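# Move an unpowered spare arm onto the other desk

## Task

Lift the 5.7 kg spare robot arm, whose joints are unpowered and swing loosely, out of the open case on one desk and lay it down on the other desk. Success requires that: it ends at rest with nothing hanging past any desk edge; no part of it ever drops freely by more than a few centimetres; the case stays on its own desk; the robot releases it and backs away; the robot neither tips over nor ends up leaning; and the result holds without the robot supporting anything.

## Robot and tools

ROBOT. A wheeled base with a central column, a tilting head and two 6-joint arms (left, right), each ending in a two-finger gripper. Folded as at the start it is 0.73 m long, 0.62 m wide and 1.88 m tall, and its front sits 0.40 m ahead of the column. The base drives straight and turns in place but cannot move sideways. Loose objects may occasionally get a brief shove from the scene.

FRAMES. Base frame: origin on the floor between the drive wheels, under the column; x forward, y left, z up. Reported left_hand and right_hand are points in this frame where the fingers meet; fingertips reach 8 mm further. A hand's z axis runs along the fingers (quat_wxyz maps (0,0,1) onto that direction) and its y axis across the opening. Odometry frame = the base frame as it was when the scene began.

execute_actions. Argument "actions": a list holding one action or nothing (empty = just report state and images). "cameras": list of cam_head_left, cam_head_right, cam_left_wrist, cam_right_wrist, nav_camera, or "all"; omitted/null = all, [] = none. An action may contain:
- "base": exactly one key. translate_m = a relative drive distance in metres from where the base is now, forward positive, -3 to 3. rotate_rad = a relative turn in radians, counter-clockwise (left) positive, -3.2 to 3.2. Counted from the base's position in the latest state report.
- "joints": a single dictionary, keyed by joint name, covering both arms and the head; each value is an absolute target, not an offset. Ranges: head_tilt_rad -0.61 to 1.308 (0 level, positive down); joint1 -2.879 to 2.879; joint2 0 to 3.141; joint3 0 to 3.019; joint4 -1.692 to 1.57; joint5 -1.57 to 1.57 (positive swings the hand to the robot's right); joint6 -2.094 to 2.094 (positive = clockwise viewed from behind the hand); gripper_m 0 to 0.093 metres of fingertip gap, 0 closed. Names are left_joint1_rad..left_joint6_rad, left_gripper_m and the right_ equivalents. Done tolerances: head 0.03, joints 1-6 0.045, 0.14, 0.09, 0.055, 0.03, 0.035, gripper 0.003.
- "speeds": caps for this action only: translate_m 0.05-0.8 m/s, rotate_rad 0.1-1 rad/s (defaults are the maxima). Arm speed cannot be capped.
All motions start at once. One action lasts at most 15 s; a base move needing over 8.667 s is refused. An unknown key or out-of-range number refuses the whole call. Omitted joints may keep pushing to old targets. If a result reports a stop, the remaining motion calls in that reply are skipped.

OTHER TOOLS. wait(seconds 0-10) lets time pass and returns state and images. zoom_image(camera, region [x0,y0,x1,y1] pixels, top-left origin, max 504x504) enlarges the latest full image. read_manual gives only licence texts. finished_scene(scene = current scene number) ends the scene irreversibly and reports success.

ARM GEOMETRY. Left joint1 at -1.57 (right at 1.57), joints 5 and 6 at 0 puts the arm in a vertical forward plane 0.23 m to that side of the column. Upper arm lean a = j2 - 0.35; forearm below horizontal b = 1.05 + j2 - j3; fingers below horizontal c = b - j4 (1.57 = pointing down). Hand ahead = 0.12 + 0.39 sin a + 0.38 cos b + 0.25 cos c; up = 1.46 + 0.39 cos a - 0.38 sin b - 0.25 sin c. Example j2,j3,j4 = 0.93,0.78,0.14 gives 0.60 ahead, 1.21 up. Real hands sag lower and nearer the column, up to ~5 cm, ~12 cm when heavily loaded; trust left_hand/right_hand. Empty reach about 1 m from the shoulder, lowest about 0.47 m up; the floor is out of reach. joint1 positive moves a hand forward-down toward the robot's left.

LOADS. Fingers down, per arm: 3.2 kg near 0.4 m ahead at 0.65-1.2 m height; 2 kg to 0.6 m ahead, 0.65-1.25 m; 1 kg to 0.8 m ahead, 0.9-1.2 m; 0.3 kg to 0.6 m, 0.65-1.6 m. A 5.7 kg object therefore needs both arms, close in. A gripper holds roughly 2-6 kg. Fingers flatter than ~1.2 rad below horizontal carry less.

GRIPPER. Fingers 7 cm long; outer span is opening +1 cm at tips, +5 cm at base; housing 10 x 7 cm. Grip by commanding a gap smaller than the part; off_target is then normal. Reported gap staying 0.002 m or more above target means something is held.

FRICTION. Changes under ~0.03 rad (0.08 for joints 2, 3) may not move anything. For gentle contact, step ~0.05 rad per call from your previous target.

RESULT LINES. base_status/joint_status: done, off_target (resting short, maybe still pushing), contact_stop (base only, wheel stalled: back off 0.05 m before turning), time_out, not_followed / "joint command not followed" with a cause (safety check against self, other arm, body or room objects; back the offending joints off 0.05 rad or more, or move the other arm), limit_stop_at_motor_heat. on_its_own lists uncommanded behaviour; "held at" is a target. A blocked arm keeps pushing; relieve it by resending its current readings as targets (a loaded arm sinks ~1 cm per kg each time). base_odometry counts wheel turns; if turned_by_wheels and turned_by_imu disagree by >4 % and ≥0.05 rad, the base hit or slipped. base_tilt in degrees (forward, right); a forward drop of 0.5 or more means leaning back: drive back 0.05 m. motor_effort covers the wheels only, percent, positive forward, peak in brackets. wheel_motors_off = 1 after ~3 s of hard pushing shuts the wheels for 2 s. Motor temperatures listed per arm; MOTOR HOT from 85 °C, at 100 °C the arm drops everything.

CAMERAS. Head cameras 1.47-1.58 m up, looking down by about head_tilt_rad. Wrist cameras sit 0.10 m behind the fingertips, looking along the fingers tilted 0.62 rad toward the hand's +x (toward the robot when reaching forward, fingers down); image right = hand -y. nav_camera is at the base front, 0.23 m up, level.

AVOID. Letting the limp arm swing or drop, knocking the case off its desk, desk tops hitting the column (0.30-1.20 m high ones pass over the base housing), arms colliding or pressing each other, tipping the robot, and finishing while still holding the object.

Each tool is called in YAML: its name, and indented under it one key for each argument.

## Session

execute_actions:
  actions:
    - {"joints":{"head_tilt_rad":0.6}}

Scene clock: 0.73 s.
Motor temperatures (°C, as the motors report them): left_arm=[23 22 23 21 22 21] | right_arm=[22 21 21 23 20 24]
base_odometry: x=+0.000 y=+0.000 heading=+0.000 (m, m, rad; odometry frame)
turned_by_wheels: +0.000 (rad since the last result)
turned_by_imu: +0.000 (rad since the last result)
base_tilt: forward=+0.1 right=-0.3 (deg)
base_status: not commanded
joint_positions: head_tilt_rad=+0.618 left_joint1_rad=-1.571 left_joint2_rad=+0.890 left_joint3_rad=+0.416 left_joint4_rad=-0.961 left_joint5_rad=+0.028 left_joint6_rad=-0.093 left_gripper_m=+0.094 right_joint1_rad=+1.573 right_joint2_rad=+0.861 right_joint3_rad=+0.421 right_joint4_rad=-0.966 right_joint5_rad=+0.027 right_joint6_rad=+0.060 right_gripper_m=+0.094
joint_status: all done
wheel_motors_off: 0
motor_effort: left_wheel=+0(0) right_wheel=+2(2) (%)
left_hand: x=+0.1479 y=+0.2197 z=+1.2535 quat_wxyz=(+0.440, +0.048, -0.897, -0.008) (m; base frame)
right_hand: x=+0.1554 y=-0.2296 z=+1.2544 quat_wxyz=(+0.426, -0.020, -0.904, +0.024) (m; base frame)
pictures: cam_head_left, cam_head_right, cam_left_wrist, cam_right_wrist, nav_camera
Images, in order (width x height): cam_head_left 504x504, cam_head_right 504x504, cam_left_wrist 616x616, cam_right_wrist 616x616, nav_camera 504x504.

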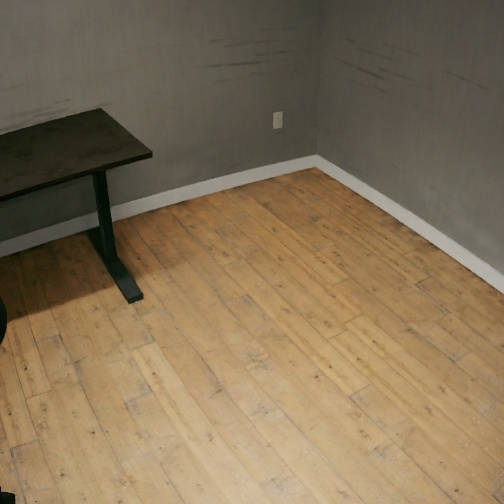

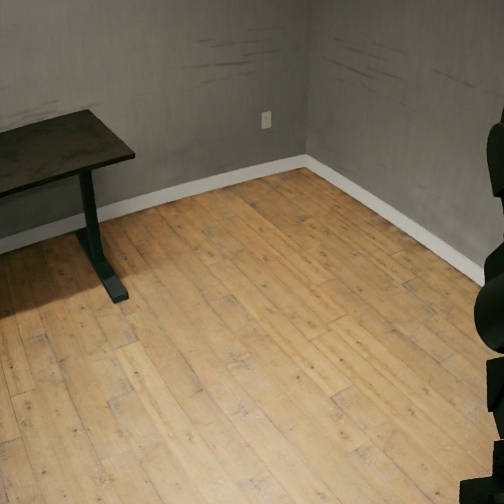

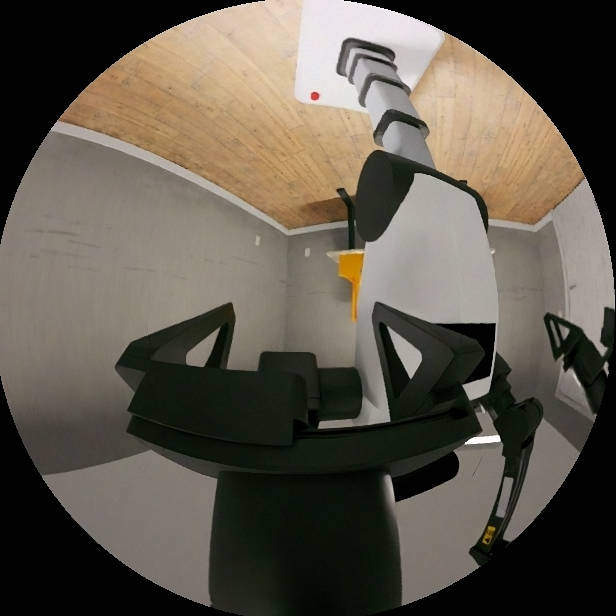

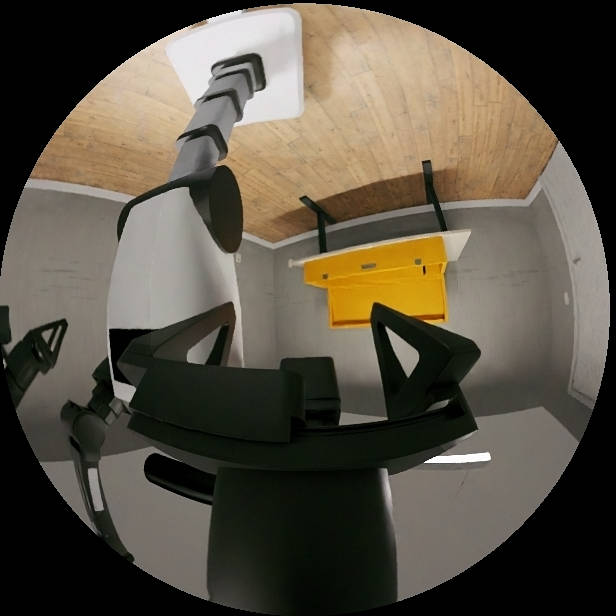

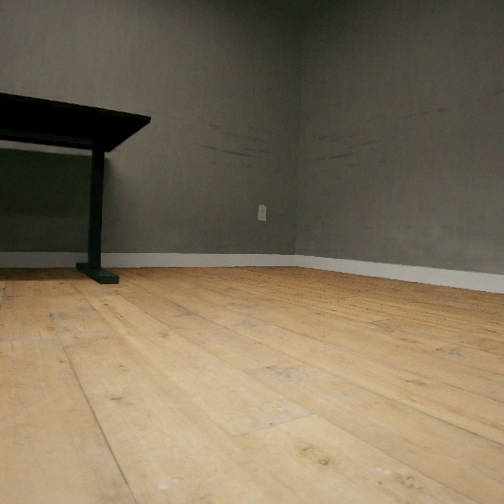

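execute_actions:
  actions:
    - {"base":{"rotate_rad":3.1}}
  cameras: ["cam_head_left","nav_camera"]

Scene clock: 6.57 s.
Motor temperatures (°C, as the motors report them): left_arm=[23 22 23 21 22 21] | right_arm=[22 21 21 23 20 24]
base_odometry: x=+0.000 y=+0.000 heading=+3.099 (m, m, rad; odometry frame)
turned_by_wheels: +3.099 (rad since the last result)
turned_by_imu: +3.136 (rad since the last result)
base_tilt: forward=+0.1 right=-0.3 (deg)
base_status: done
joint_positions: head_tilt_rad=+0.618 left_joint1_rad=-1.571 left_joint2_rad=+0.890 left_joint3_rad=+0.416 left_joint4_rad=-0.961 left_joint5_rad=+0.028 left_joint6_rad=-0.093 left_gripper_m=+0.094 right_joint1_rad=+1.573 right_joint2_rad=+0.861 right_joint3_rad=+0.421 right_joint4_rad=-0.966 right_joint5_rad=+0.027 right_joint6_rad=+0.060 right_gripper_m=+0.094
joint_status: not commanded
wheel_motors_off: 0
motor_effort: left_wheel=-3(33) right_wheel=+4(45) (%)
left_hand: x=+0.1479 y=+0.2197 z=+1.2535 quat_wxyz=(+0.440, +0.048, -0.897, -0.008) (m; base frame)
right_hand: x=+0.1556 y=-0.2296 z=+1.2544 quat_wxyz=(+0.426, -0.020, -0.904, +0.024) (m; base frame)
pictures: cam_head_left, nav_camera
Images, in order (width x height): cam_head_left 504x504, nav_camera 504x504.

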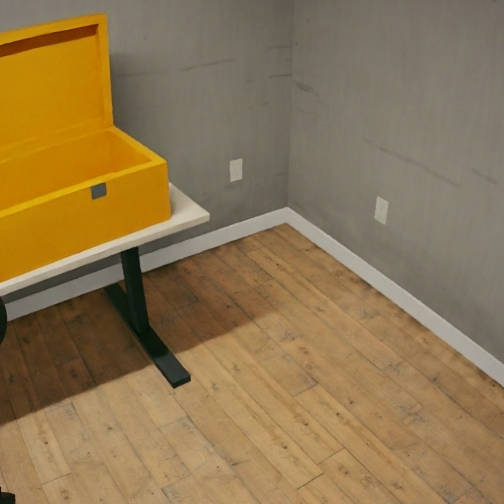

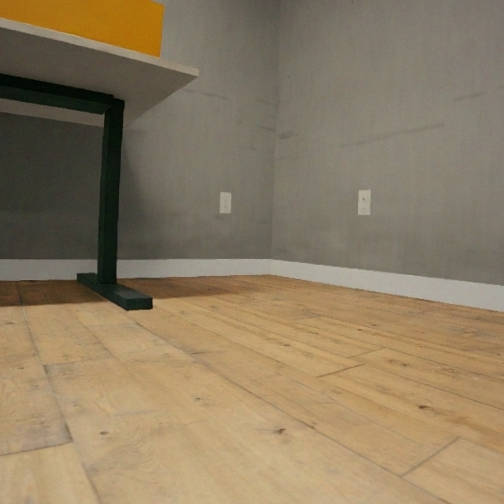

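execute_actions:
  actions:
    - {"base":{"rotate_rad":0.6}}
  cameras: ["cam_head_left","cam_head_right","nav_camera"]

Scene clock: 9.47 s.
Motor temperatures (°C, as the motors report them): left_arm=[23 22 23 21 22 21] | right_arm=[22 21 21 23 20 24]
base_odometry: x=+0.000 y=+0.000 heading=-2.585 (m, m, rad; odometry frame)
turned_by_wheels: +0.599 (rad since the last result)
turned_by_imu: +0.608 (rad since the last result)
base_tilt: forward=+0.1 right=-0.3 (deg)
base_status: done
joint_positions: head_tilt_rad=+0.618 left_joint1_rad=-1.571 left_joint2_rad=+0.890 left_joint3_rad=+0.416 left_joint4_rad=-0.961 left_joint5_rad=+0.028 left_joint6_rad=-0.093 left_gripper_m=+0.094 right_joint1_rad=+1.573 right_joint2_rad=+0.861 right_joint3_rad=+0.421 right_joint4_rad=-0.966 right_joint5_rad=+0.027 right_joint6_rad=+0.060 right_gripper_m=+0.094
joint_status: not commanded
wheel_motors_off: 0
motor_effort: left_wheel=-3(21) right_wheel=+4(31) (%)
left_hand: x=+0.1479 y=+0.2197 z=+1.2535 quat_wxyz=(+0.440, +0.048, -0.897, -0.008) (m; base frame)
right_hand: x=+0.1556 y=-0.2296 z=+1.2544 quat_wxyz=(+0.426, -0.020, -0.904, +0.024) (m; base frame)
pictures: cam_head_left, cam_head_right, nav_camera
Images, in order (width x height): cam_head_left 504x504, cam_head_right 504x504, nav_camera 504x504.

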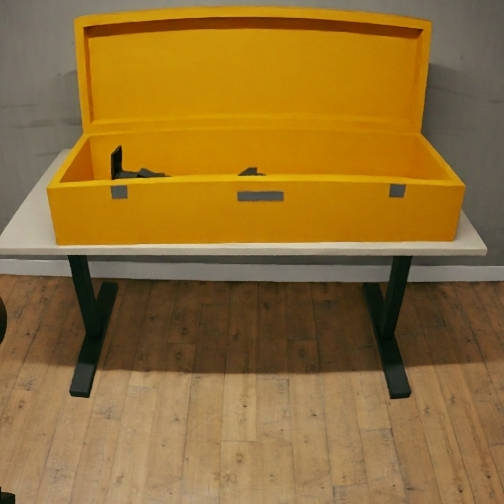

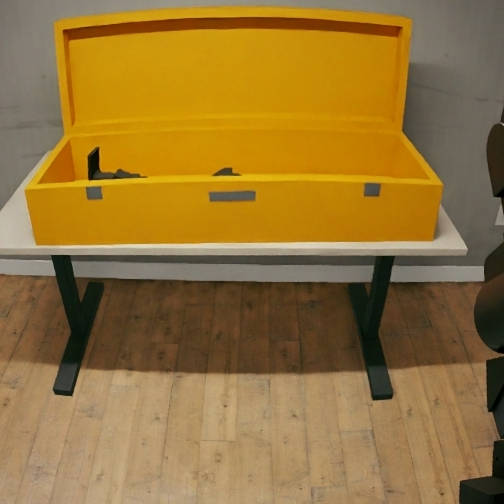

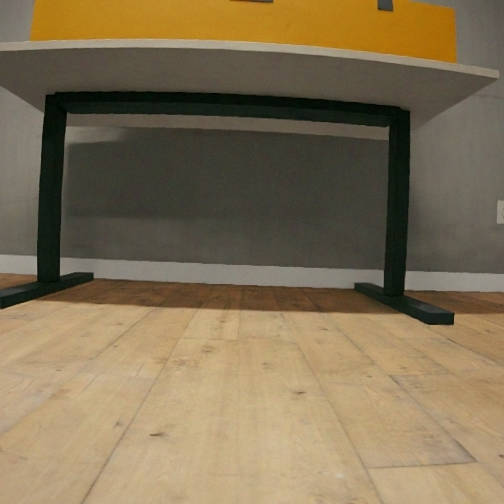

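execute_actions:
  actions:
    - {"base":{"translate_m":0.6},"joints":{"head_tilt_rad":0.95,"left_joint2_rad":0.6,"left_joint3_rad":1.0,"left_joint4_rad":-0.92,"right_joint2_rad":0.6,"right_joint3_rad":1.0,"right_joint4_rad":-0.92}}

Scene clock: 15.97 s.
Motor temperatures (°C, as the motors report them): left_arm=[23 22 23 21 22 21] | right_arm=[22 22 22 23 20 24]
base_odometry: x=-0.509 y=-0.317 heading=-2.585 (m, m, rad; odometry frame)
turned_by_wheels: +0.000 (rad since the last result)
turned_by_imu: +0.002 (rad since the last result)
base_tilt: forward=+0.1 right=-0.3 (deg)
base_status: done
joint_positions: head_tilt_rad=+0.951 left_joint1_rad=-1.571 left_joint2_rad=+0.593 left_joint3_rad=+0.981 left_joint4_rad=-0.927 left_joint5_rad=+0.028 left_joint6_rad=-0.093 left_gripper_m=+0.094 right_joint1_rad=+1.573 right_joint2_rad=+0.592 right_joint3_rad=+0.980 right_joint4_rad=-0.925 right_joint5_rad=+0.027 right_joint6_rad=+0.060 right_gripper_m=+0.094
joint_status: all done
wheel_motors_off: 0
motor_effort: left_wheel=+0(42) right_wheel=+0(62) (%)
left_hand: x=+0.5159 y=+0.2197 z=+1.3493 quat_wxyz=(+0.009, +0.047, -0.999, +0.014) (m; base frame)
right_hand: x=+0.5162 y=-0.2294 z=+1.3495 quat_wxyz=(+0.006, -0.029, -0.999, +0.013) (m; base frame)
pictures: cam_head_left, cam_head_right, cam_left_wrist, cam_right_wrist, nav_camera
Images, in order (width x height): cam_head_left 504x504, cam_head_right 504x504, cam_left_wrist 616x616, cam_right_wrist 616x616, nav_camera 504x504.

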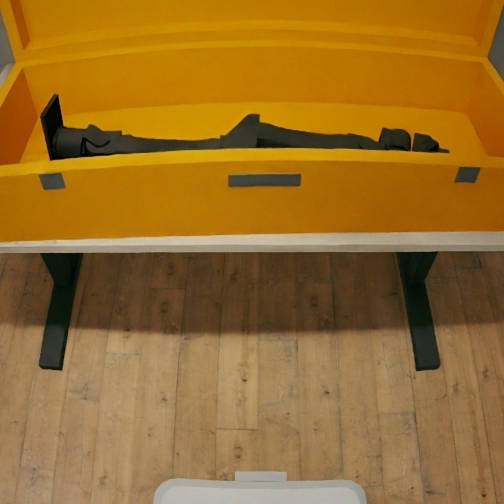

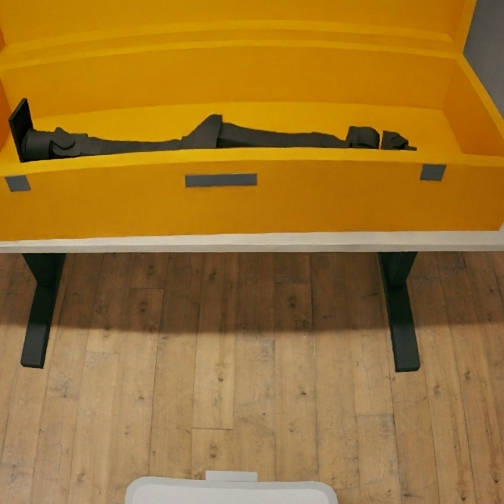

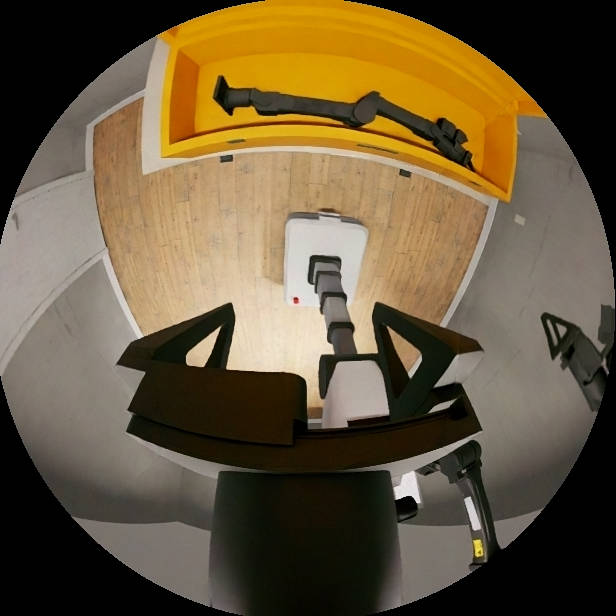

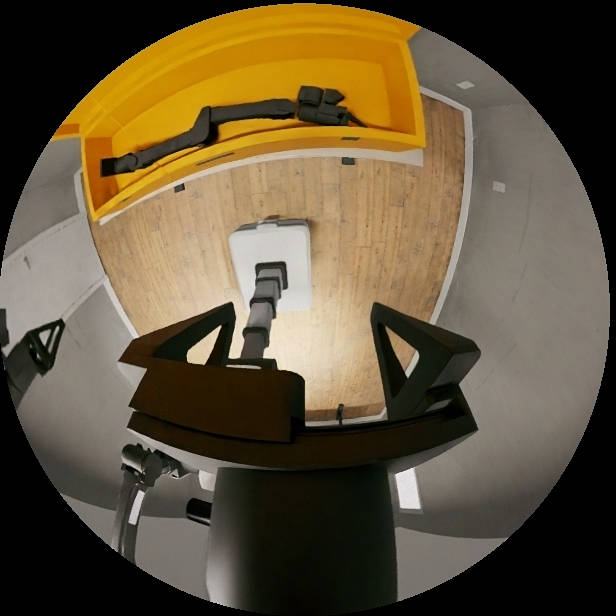

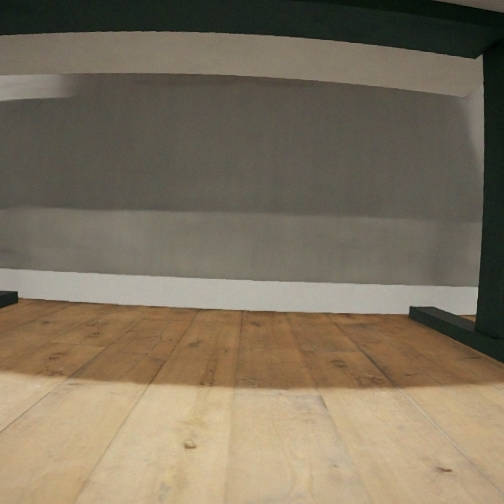

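execute_actions:
  actions:
    - {"base":{"translate_m":0.27},"joints":{"head_tilt_rad":1.15,"left_joint6_rad":1.57,"right_joint6_rad":-1.57}}

Scene clock: 22.40 s.
Motor temperatures (°C, as the motors report them): left_arm=[23 22 24 21 22 21] | right_arm=[22 22 23 23 20 24]
base_odometry: x=-0.739 y=-0.460 heading=-2.585 (m, m, rad; odometry frame)
turned_by_wheels: +0.000 (rad since the last result)
turned_by_imu: +0.001 (rad since the last result)
base_tilt: forward=+0.1 right=-0.3 (deg)
base_status: done
joint_positions: head_tilt_rad=+1.149 left_joint1_rad=-1.571 left_joint2_rad=+0.594 left_joint3_rad=+0.982 left_joint4_rad=-0.926 left_joint5_rad=+0.028 left_joint6_rad=+1.558 left_gripper_m=+0.094 right_joint1_rad=+1.573 right_joint2_rad=+0.596 right_joint3_rad=+0.982 right_joint4_rad=-0.924 right_joint5_rad=+0.027 right_joint6_rad=-1.562 right_gripper_m=+0.094
joint_status: all done
wheel_motors_off: 0
motor_effort: left_wheel=+0(33) right_wheel=+2(44) (%)
left_hand: x=+0.5167 y=+0.2197 z=+1.3495 quat_wxyz=(-0.005, -0.702, -0.712, +0.015) (m; base frame)
right_hand: x=+0.5170 y=-0.2294 z=+1.3488 quat_wxyz=(+0.014, +0.704, -0.710, +0.004) (m; base frame)
pictures: cam_head_left, cam_head_right, cam_left_wrist, cam_right_wrist, nav_camera
Images, in order (width x height): cam_head_left 504x504, cam_head_right 504x504, cam_left_wrist 616x616, cam_right_wrist 616x616, nav_camera 504x504.

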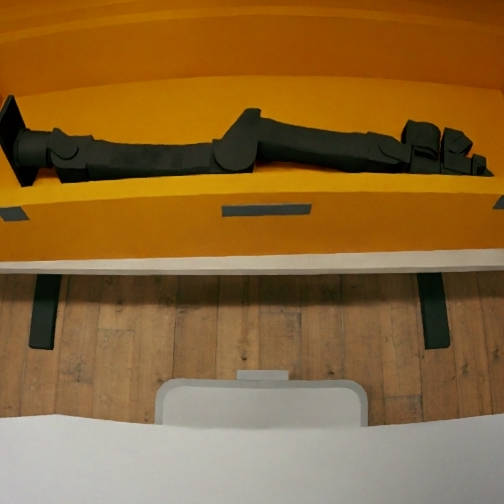

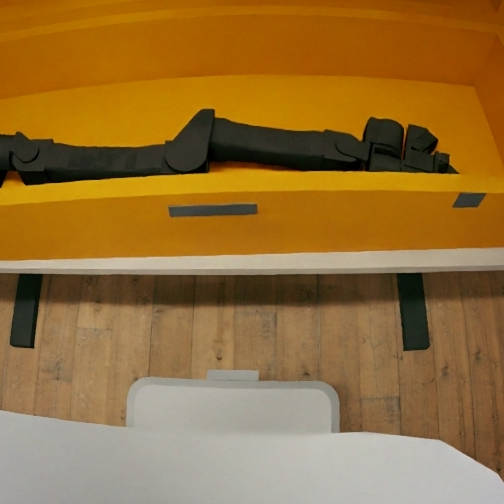

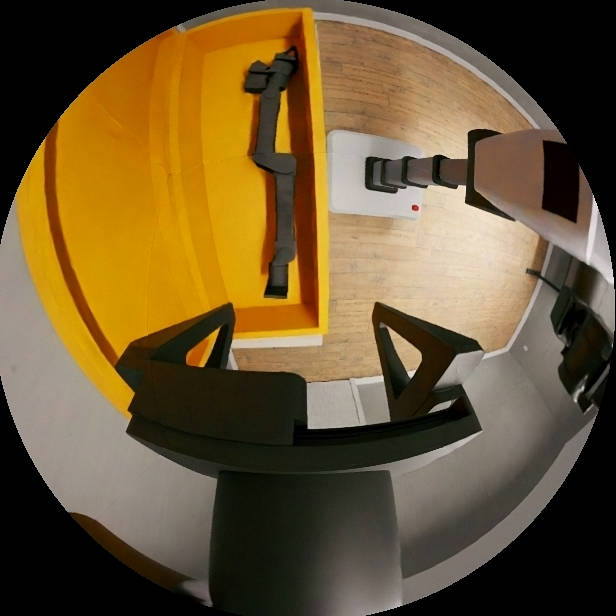

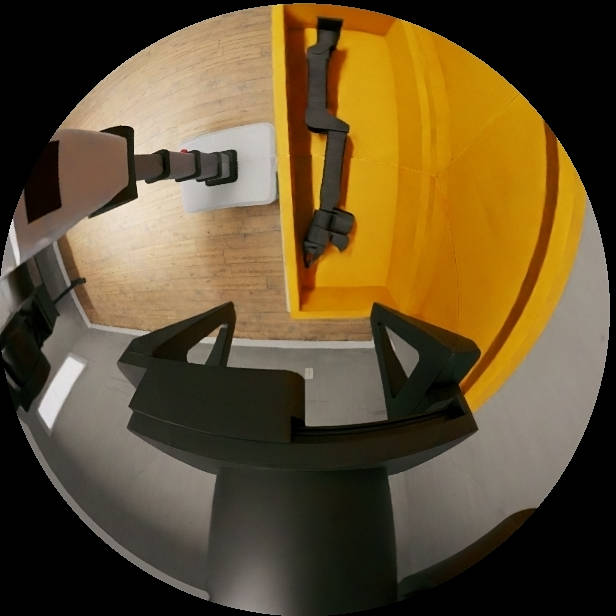

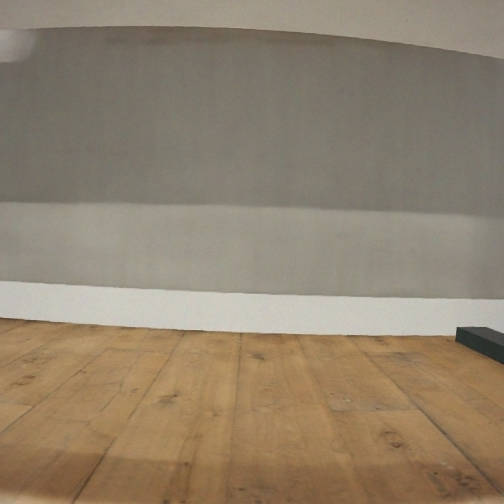

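execute_actions:
  actions:
    - {"base":{"translate_m":0.12},"joints":{"left_joint2_rad":1.35,"left_joint3_rad":0.89,"left_joint4_rad":-0.06,"right_joint2_rad":1.35,"right_joint3_rad":0.89,"right_joint4_rad":-0.06}}

Scene clock: 29.13 s.
Motor temperatures (°C, as the motors report them): left_arm=[23 23 25 21 22 21] | right_arm=[22 22 23 23 20 24]
base_odometry: x=-0.841 y=-0.523 heading=-2.585 (m, m, rad; odometry frame)
turned_by_wheels: +0.000 (rad since the last result)
turned_by_imu: +0.001 (rad since the last result)
base_tilt: forward=+0.1 right=-0.2 (deg)
base_status: done
joint_positions: head_tilt_rad=+1.149 left_joint1_rad=-1.571 left_joint2_rad=+1.342 left_joint3_rad=+0.888 left_joint4_rad=-0.074 left_joint5_rad=+0.028 left_joint6_rad=+1.558 left_gripper_m=+0.094 right_joint1_rad=+1.573 right_joint2_rad=+1.357 right_joint3_rad=+0.889 right_joint4_rad=-0.070 right_joint5_rad=+0.027 right_joint6_rad=-1.562 right_gripper_m=+0.094
joint_status: all done
wheel_motors_off: 0
motor_effort: left_wheel=+0(28) right_wheel=-1(38) (%)
left_hand: x=+0.4723 y=+0.2196 z=+1.0385 quat_wxyz=(-0.008, -0.703, -0.711, +0.012) (m; base frame)
right_hand: x=+0.4672 y=-0.2287 z=+1.0333 quat_wxyz=(+0.014, +0.704, -0.710, +0.004) (m; base frame)
pictures: cam_head_left, cam_head_right, cam_left_wrist, cam_right_wrist, nav_camera
Images, in order (width x height): cam_head_left 504x504, cam_head_right 504x504, cam_left_wrist 616x616, cam_right_wrist 616x616, nav_camera 504x504.

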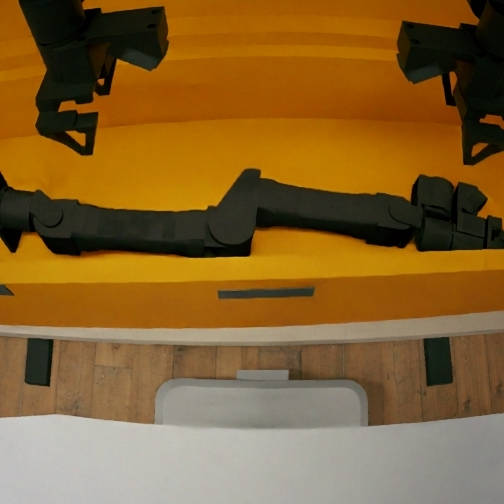

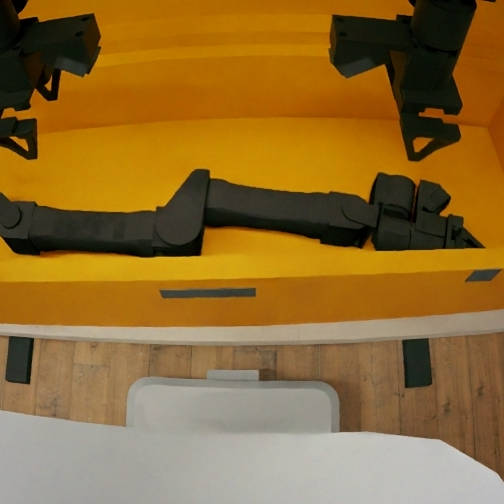

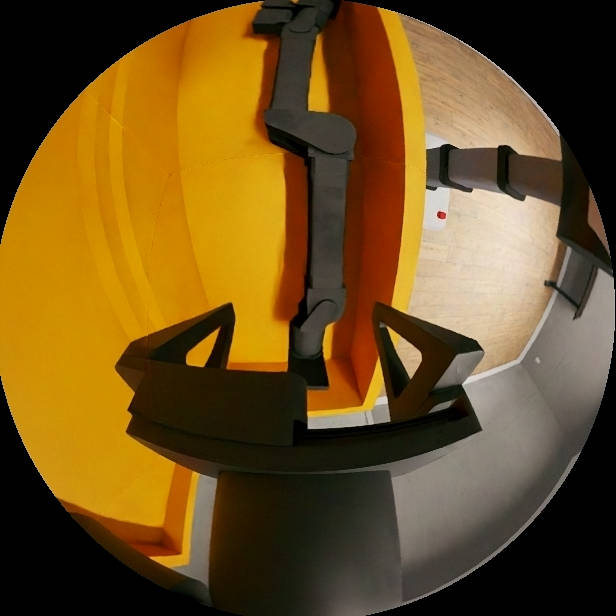

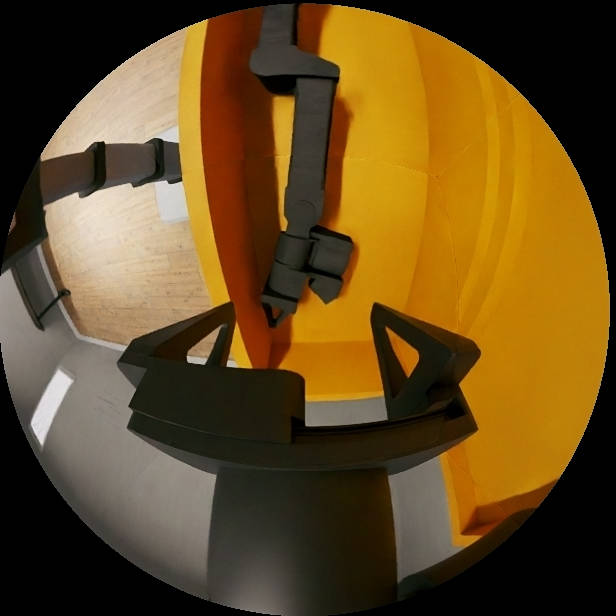

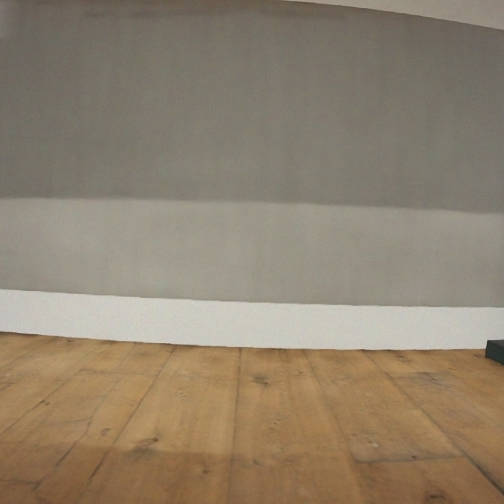

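execute_actions:
  actions:
    - {"joints":{"right_joint1_rad":1.78,"right_joint5_rad":0.2,"left_joint2_rad":1.6,"left_joint3_rad":1.03,"left_joint4_rad":0.05,"right_joint2_rad":1.6,"right_joint3_rad":1.03,"right_joint4_rad":0.05}}
  cameras: ["cam_head_left","cam_left_wrist","cam_right_wrist"]

Scene clock: 37.23 s.
Motor temperatures (°C, as the motors report them): left_arm=[23 23 24 21 22 21] | right_arm=[22 23 22 23 20 24]
base_odometry: x=-0.841 y=-0.523 heading=-2.585 (m, m, rad; odometry frame)
turned_by_wheels: +0.000 (rad since the last result)
turned_by_imu: +0.001 (rad since the last result)
base_tilt: forward=+0.1 right=-0.3 (deg)
base_status: not commanded
joint_positions: head_tilt_rad=+1.149 left_joint1_rad=-1.571 left_joint2_rad=+1.602 left_joint3_rad=+1.029 left_joint4_rad=+0.047 left_joint5_rad=+0.028 left_joint6_rad=+1.559 left_gripper_m=+0.094 right_joint1_rad=+1.782 right_joint2_rad=+1.614 right_joint3_rad=+1.028 right_joint4_rad=+0.050 right_joint5_rad=+0.197 right_joint6_rad=-1.563 right_gripper_m=+0.094
joint_status: all done
wheel_motors_off: 0
motor_effort: left_wheel=-1(3) right_wheel=+0(3) (%)
left_hand: x=+0.4704 y=+0.2196 z=+0.9482 quat_wxyz=(-0.009, -0.703, -0.711, +0.011) (m; base frame)
right_hand: x=+0.4610 y=-0.1260 z=+0.9532 quat_wxyz=(+0.006, +0.741, -0.671, +0.005) (m; base frame)
pictures: cam_head_left, cam_left_wrist, cam_right_wrist
Images, in order (width x height): cam_head_left 504x504, cam_left_wrist 616x616, cam_right_wrist 616x616.

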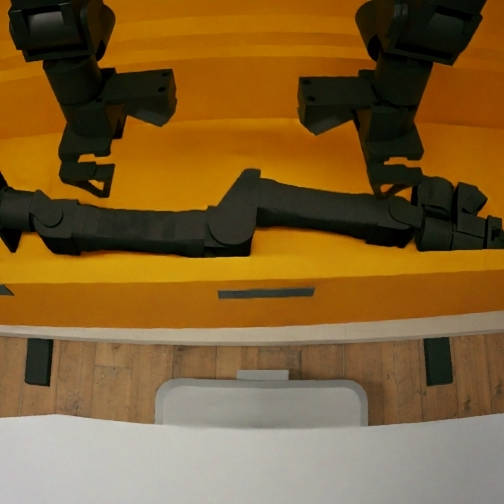

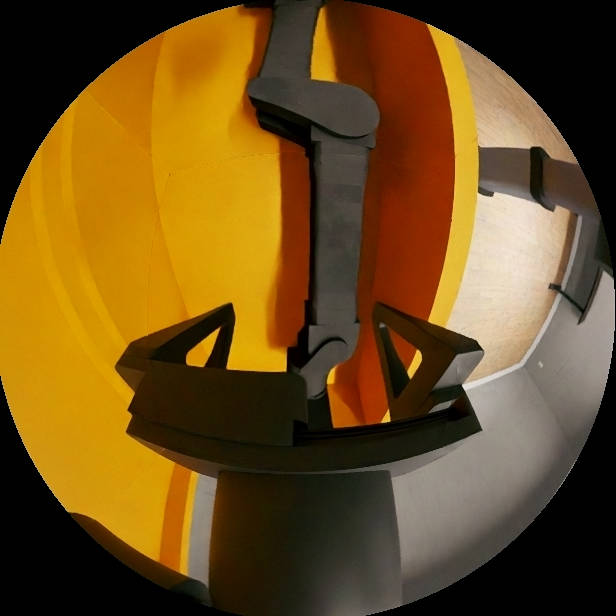

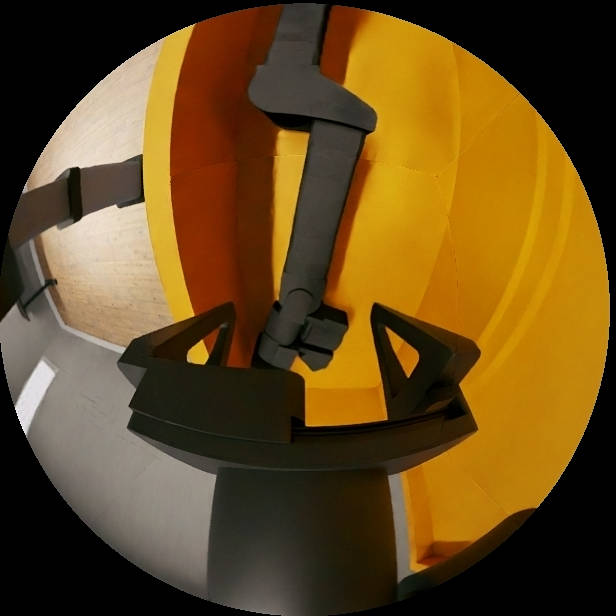

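execute_actions:
  actions:
    - {"joints":{"left_joint2_rad":1.85,"left_joint3_rad":1.2,"left_joint4_rad":0.13,"right_joint2_rad":1.85,"right_joint3_rad":1.22,"right_joint4_rad":0.1}}
  cameras: ["cam_head_left","cam_left_wrist","cam_right_wrist"]

Scene clock: 41.83 s.
Motor temperatures (°C, as the motors report them): left_arm=[23 23 24 21 22 21] | right_arm=[22 23 22 23 20 24]
base_odometry: x=-0.841 y=-0.523 heading=-2.585 (m, m, rad; odometry frame)
turned_by_wheels: +0.000 (rad since the last result)
turned_by_imu: +0.001 (rad since the last result)
base_tilt: forward=+0.1 right=-0.2 (deg)
base_status: not commanded
joint_positions: head_tilt_rad=+1.149 left_joint1_rad=-1.571 left_joint2_rad=+1.843 left_joint3_rad=+1.194 left_joint4_rad=+0.126 left_joint5_rad=+0.029 left_joint6_rad=+1.559 left_gripper_m=+0.094 right_joint1_rad=+1.782 right_joint2_rad=+1.864 right_joint3_rad=+1.218 right_joint4_rad=+0.097 right_joint5_rad=+0.197 right_joint6_rad=-1.563 right_gripper_m=+0.094
joint_status: all done
wheel_motors_off: 0
motor_effort: left_wheel=+0(3) right_wheel=+1(2) (%)
left_hand: x=+0.4601 y=+0.2195 z=+0.8599 quat_wxyz=(-0.010, -0.703, -0.711, +0.010) (m; base frame)
right_hand: x=+0.4512 y=-0.1102 z=+0.8624 quat_wxyz=(+0.011, +0.742, -0.670, +0.001) (m; base frame)
pictures: cam_head_left, cam_left_wrist, cam_right_wrist
Images, in order (width x height): cam_head_left 504x504, cam_left_wrist 616x616, cam_right_wrist 616x616.

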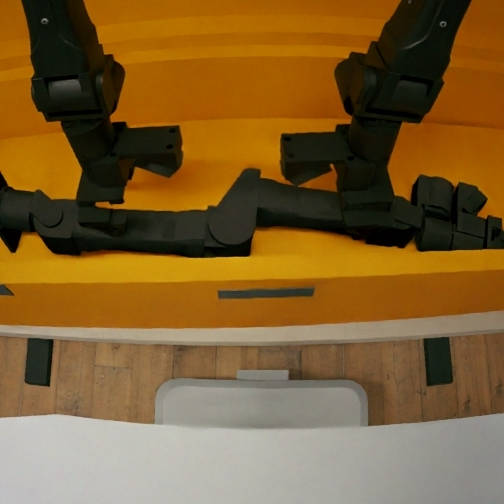

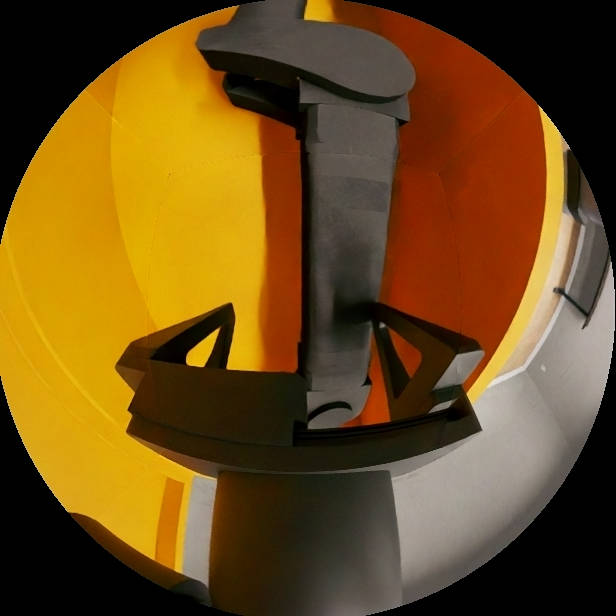

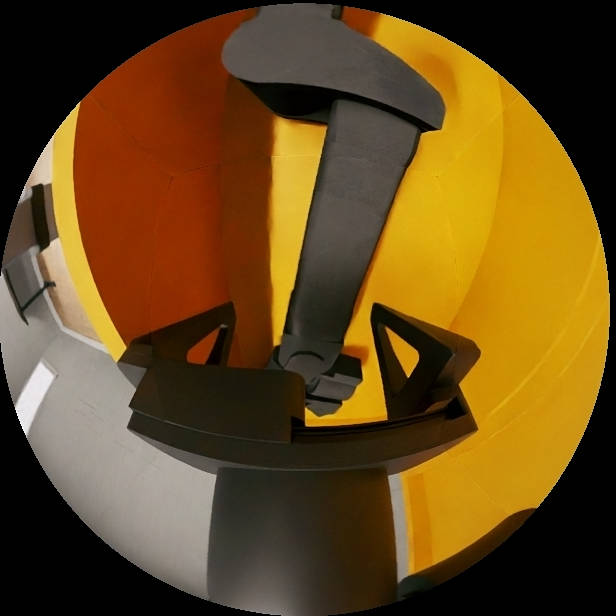

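execute_actions:
  actions:
    - {"joints":{"left_joint3_rad":1.11,"left_joint4_rad":0.22}}
  cameras: ["cam_left_wrist"]

execute_actions:
  actions:
    - {"joints":{"left_joint2_rad":1.97,"left_joint3_rad":1.23,"left_joint4_rad":0.22,"right_joint2_rad":1.97,"right_joint3_rad":1.34,"right_joint4_rad":0.1}}
  cameras: ["cam_head_left","cam_left_wrist","cam_right_wrist"]

Scene clock: 46.30 s.
Motor temperatures (°C, as the motors report them): left_arm=[23 23 24 21 22 21] | right_arm=[22 23 22 23 20 24]
base_odometry: x=-0.841 y=-0.523 heading=-2.585 (m, m, rad; odometry frame)
turned_by_wheels: +0.000 (rad since the last result)
turned_by_imu: +0.001 (rad since the last result)
base_tilt: forward=+0.1 right=-0.2 (deg)
base_status: not commanded
joint_positions: head_tilt_rad=+1.149 left_joint1_rad=-1.571 left_joint2_rad=+1.843 left_joint3_rad=+1.109 left_joint4_rad=+0.206 left_joint5_rad=+0.029 left_joint6_rad=+1.559 left_gripper_m=+0.094 right_joint1_rad=+1.782 right_joint2_rad=+1.864 right_joint3_rad=+1.218 right_joint4_rad=+0.097 right_joint5_rad=+0.197 right_joint6_rad=-1.563 right_gripper_m=+0.094
joint_status: all done
wheel_motors_off: 0
motor_effort: left_wheel=+0(0) right_wheel=+1(3) (%)
left_hand: x=+0.4265 y=+0.2195 z=+0.8654 quat_wxyz=(-0.008, -0.703, -0.711, +0.012) (m; base frame)
right_hand: x=+0.4512 y=-0.1102 z=+0.8624 quat_wxyz=(+0.011, +0.742, -0.670, +0.001) (m; base frame)
pictures: cam_left_wrist
Images, in order (width x height): cam_left_wrist 616x616.

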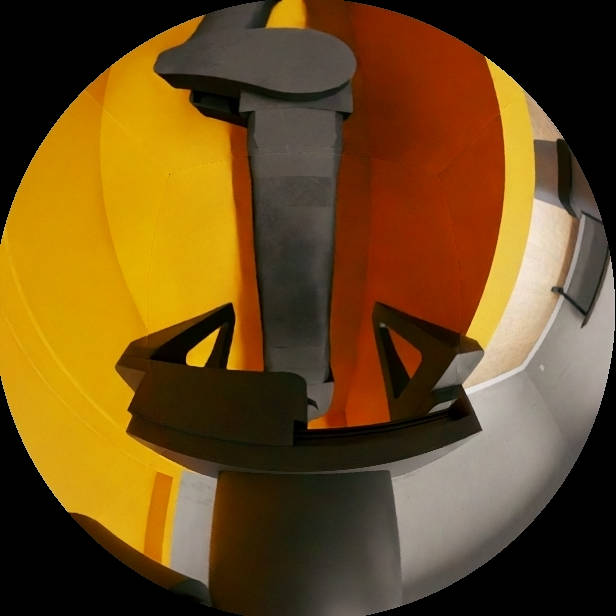

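Scene clock: 47.17 s.
Motor temperatures (°C, as the motors report them): left_arm=[23 23 24 21 22 21] | right_arm=[22 23 22 23 20 24]
base_odometry: x=-0.841 y=-0.523 heading=-2.585 (m, m, rad; odometry frame)
turned_by_wheels: +0.000 (rad since the last result)
turned_by_imu: +0.000 (rad since the last result)
base_tilt: forward=+0.1 right=-0.3 (deg)
base_status: not commanded
joint_positions: head_tilt_rad=+1.149 left_joint1_rad=-1.571 left_joint2_rad=+1.960 left_joint3_rad=+1.232 left_joint4_rad=+0.207 left_joint5_rad=+0.029 left_joint6_rad=+1.559 left_gripper_m=+0.094 right_joint1_rad=+1.782 right_joint2_rad=+1.965 right_joint3_rad=+1.339 right_joint4_rad=+0.097 right_joint5_rad=+0.197 right_joint6_rad=-1.563 right_gripper_m=+0.094
joint_status: all done
wheel_motors_off: 0
motor_effort: left_wheel=-1(2) right_wheel=+1(2) (%)
left_hand: x=+0.4309 y=+0.2195 z=+0.8198 quat_wxyz=(-0.011, -0.703, -0.711, +0.010) (m; base frame)
right_hand: x=+0.4630 y=-0.1017 z=+0.8234 quat_wxyz=(+0.004, +0.741, -0.672, +0.007) (m; base frame)
pictures: cam_head_left, cam_left_wrist, cam_right_wrist
Images, in order (width x height): cam_head_left 504x504, cam_left_wrist 616x616, cam_right_wrist 616x616.

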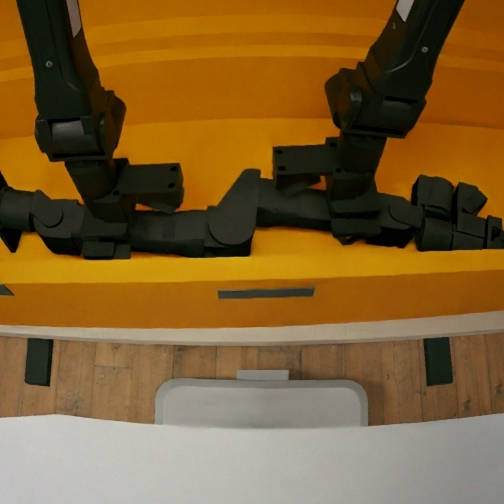

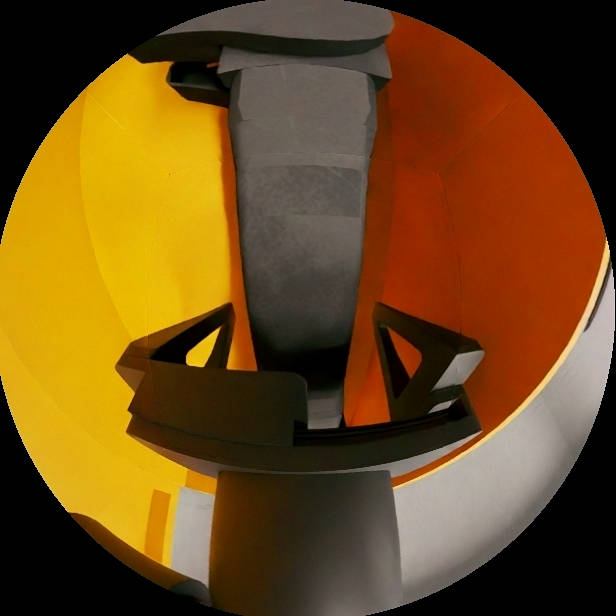

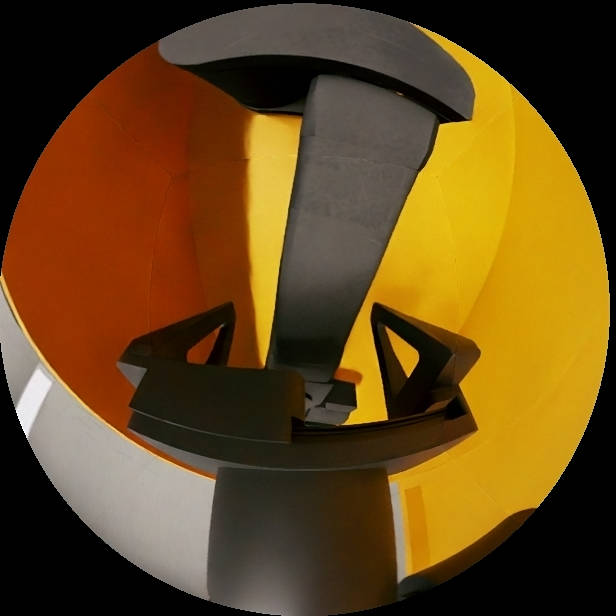

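Lower further.

execute_actions:
  actions:
    - {"joints":{"left_joint2_rad":2.09,"left_joint3_rad":1.35,"right_joint2_rad":2.09,"right_joint3_rad":1.46}}
  cameras: ["cam_head_left","cam_left_wrist","cam_right_wrist"]

Scene clock: 49.57 s.
Motor temperatures (°C, as the motors report them): left_arm=[23 23 24 21 22 21] | right_arm=[22 23 22 23 20 24]
base_odometry: x=-0.841 y=-0.523 heading=-2.585 (m, m, rad; odometry frame)
turned_by_wheels: +0.000 (rad since the last result)
turned_by_imu: +0.001 (rad since the last result)
base_tilt: forward=+0.1 right=-0.3 (deg)
base_status: not commanded
joint_positions: head_tilt_rad=+1.149 left_joint1_rad=-1.574 left_joint2_rad=+2.021 left_joint3_rad=+1.326 left_joint4_rad=+0.206 left_joint5_rad=+0.017 left_joint6_rad=+1.558 left_gripper_m=+0.094 right_joint1_rad=+1.782 right_joint2_rad=+2.089 right_joint3_rad=+1.462 right_joint4_rad=+0.099 right_joint5_rad=+0.198 right_joint6_rad=-1.563 right_gripper_m=+0.094
joint_status: all done
wheel_motors_off: 0
motor_effort: left_wheel=+0(4) right_wheel=+1(3) (%)
left_hand: x=+0.4503 y=+0.2190 z=+0.7943 quat_wxyz=(-0.020, -0.703, -0.711, -0.005) (m; base frame)
right_hand: x=+0.4571 y=-0.0939 z=+0.7768 quat_wxyz=(+0.003, +0.741, -0.672, +0.008) (m; base frame)
pictures: cam_head_left, cam_left_wrist, cam_right_wrist
Images, in order (width x height): cam_head_left 504x504, cam_left_wrist 616x616, cam_right_wrist 616x616.

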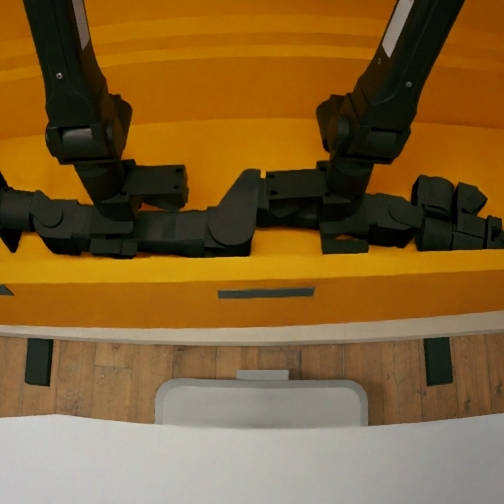

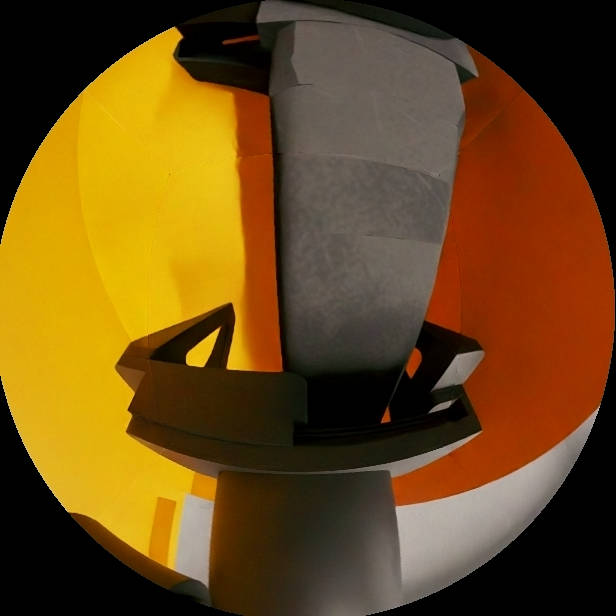

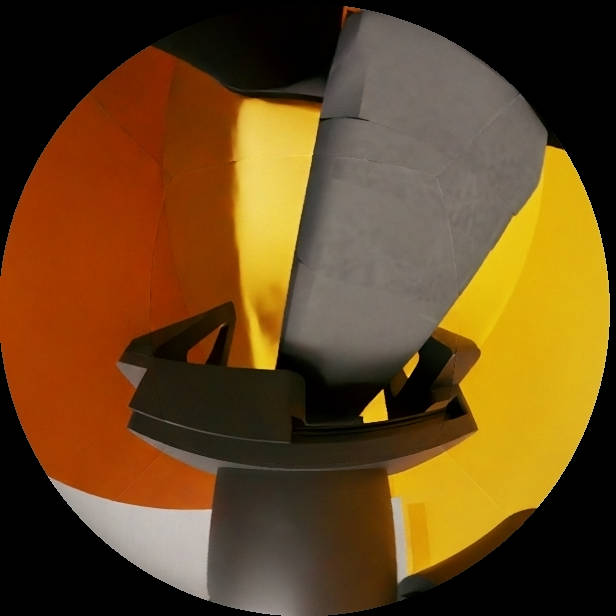

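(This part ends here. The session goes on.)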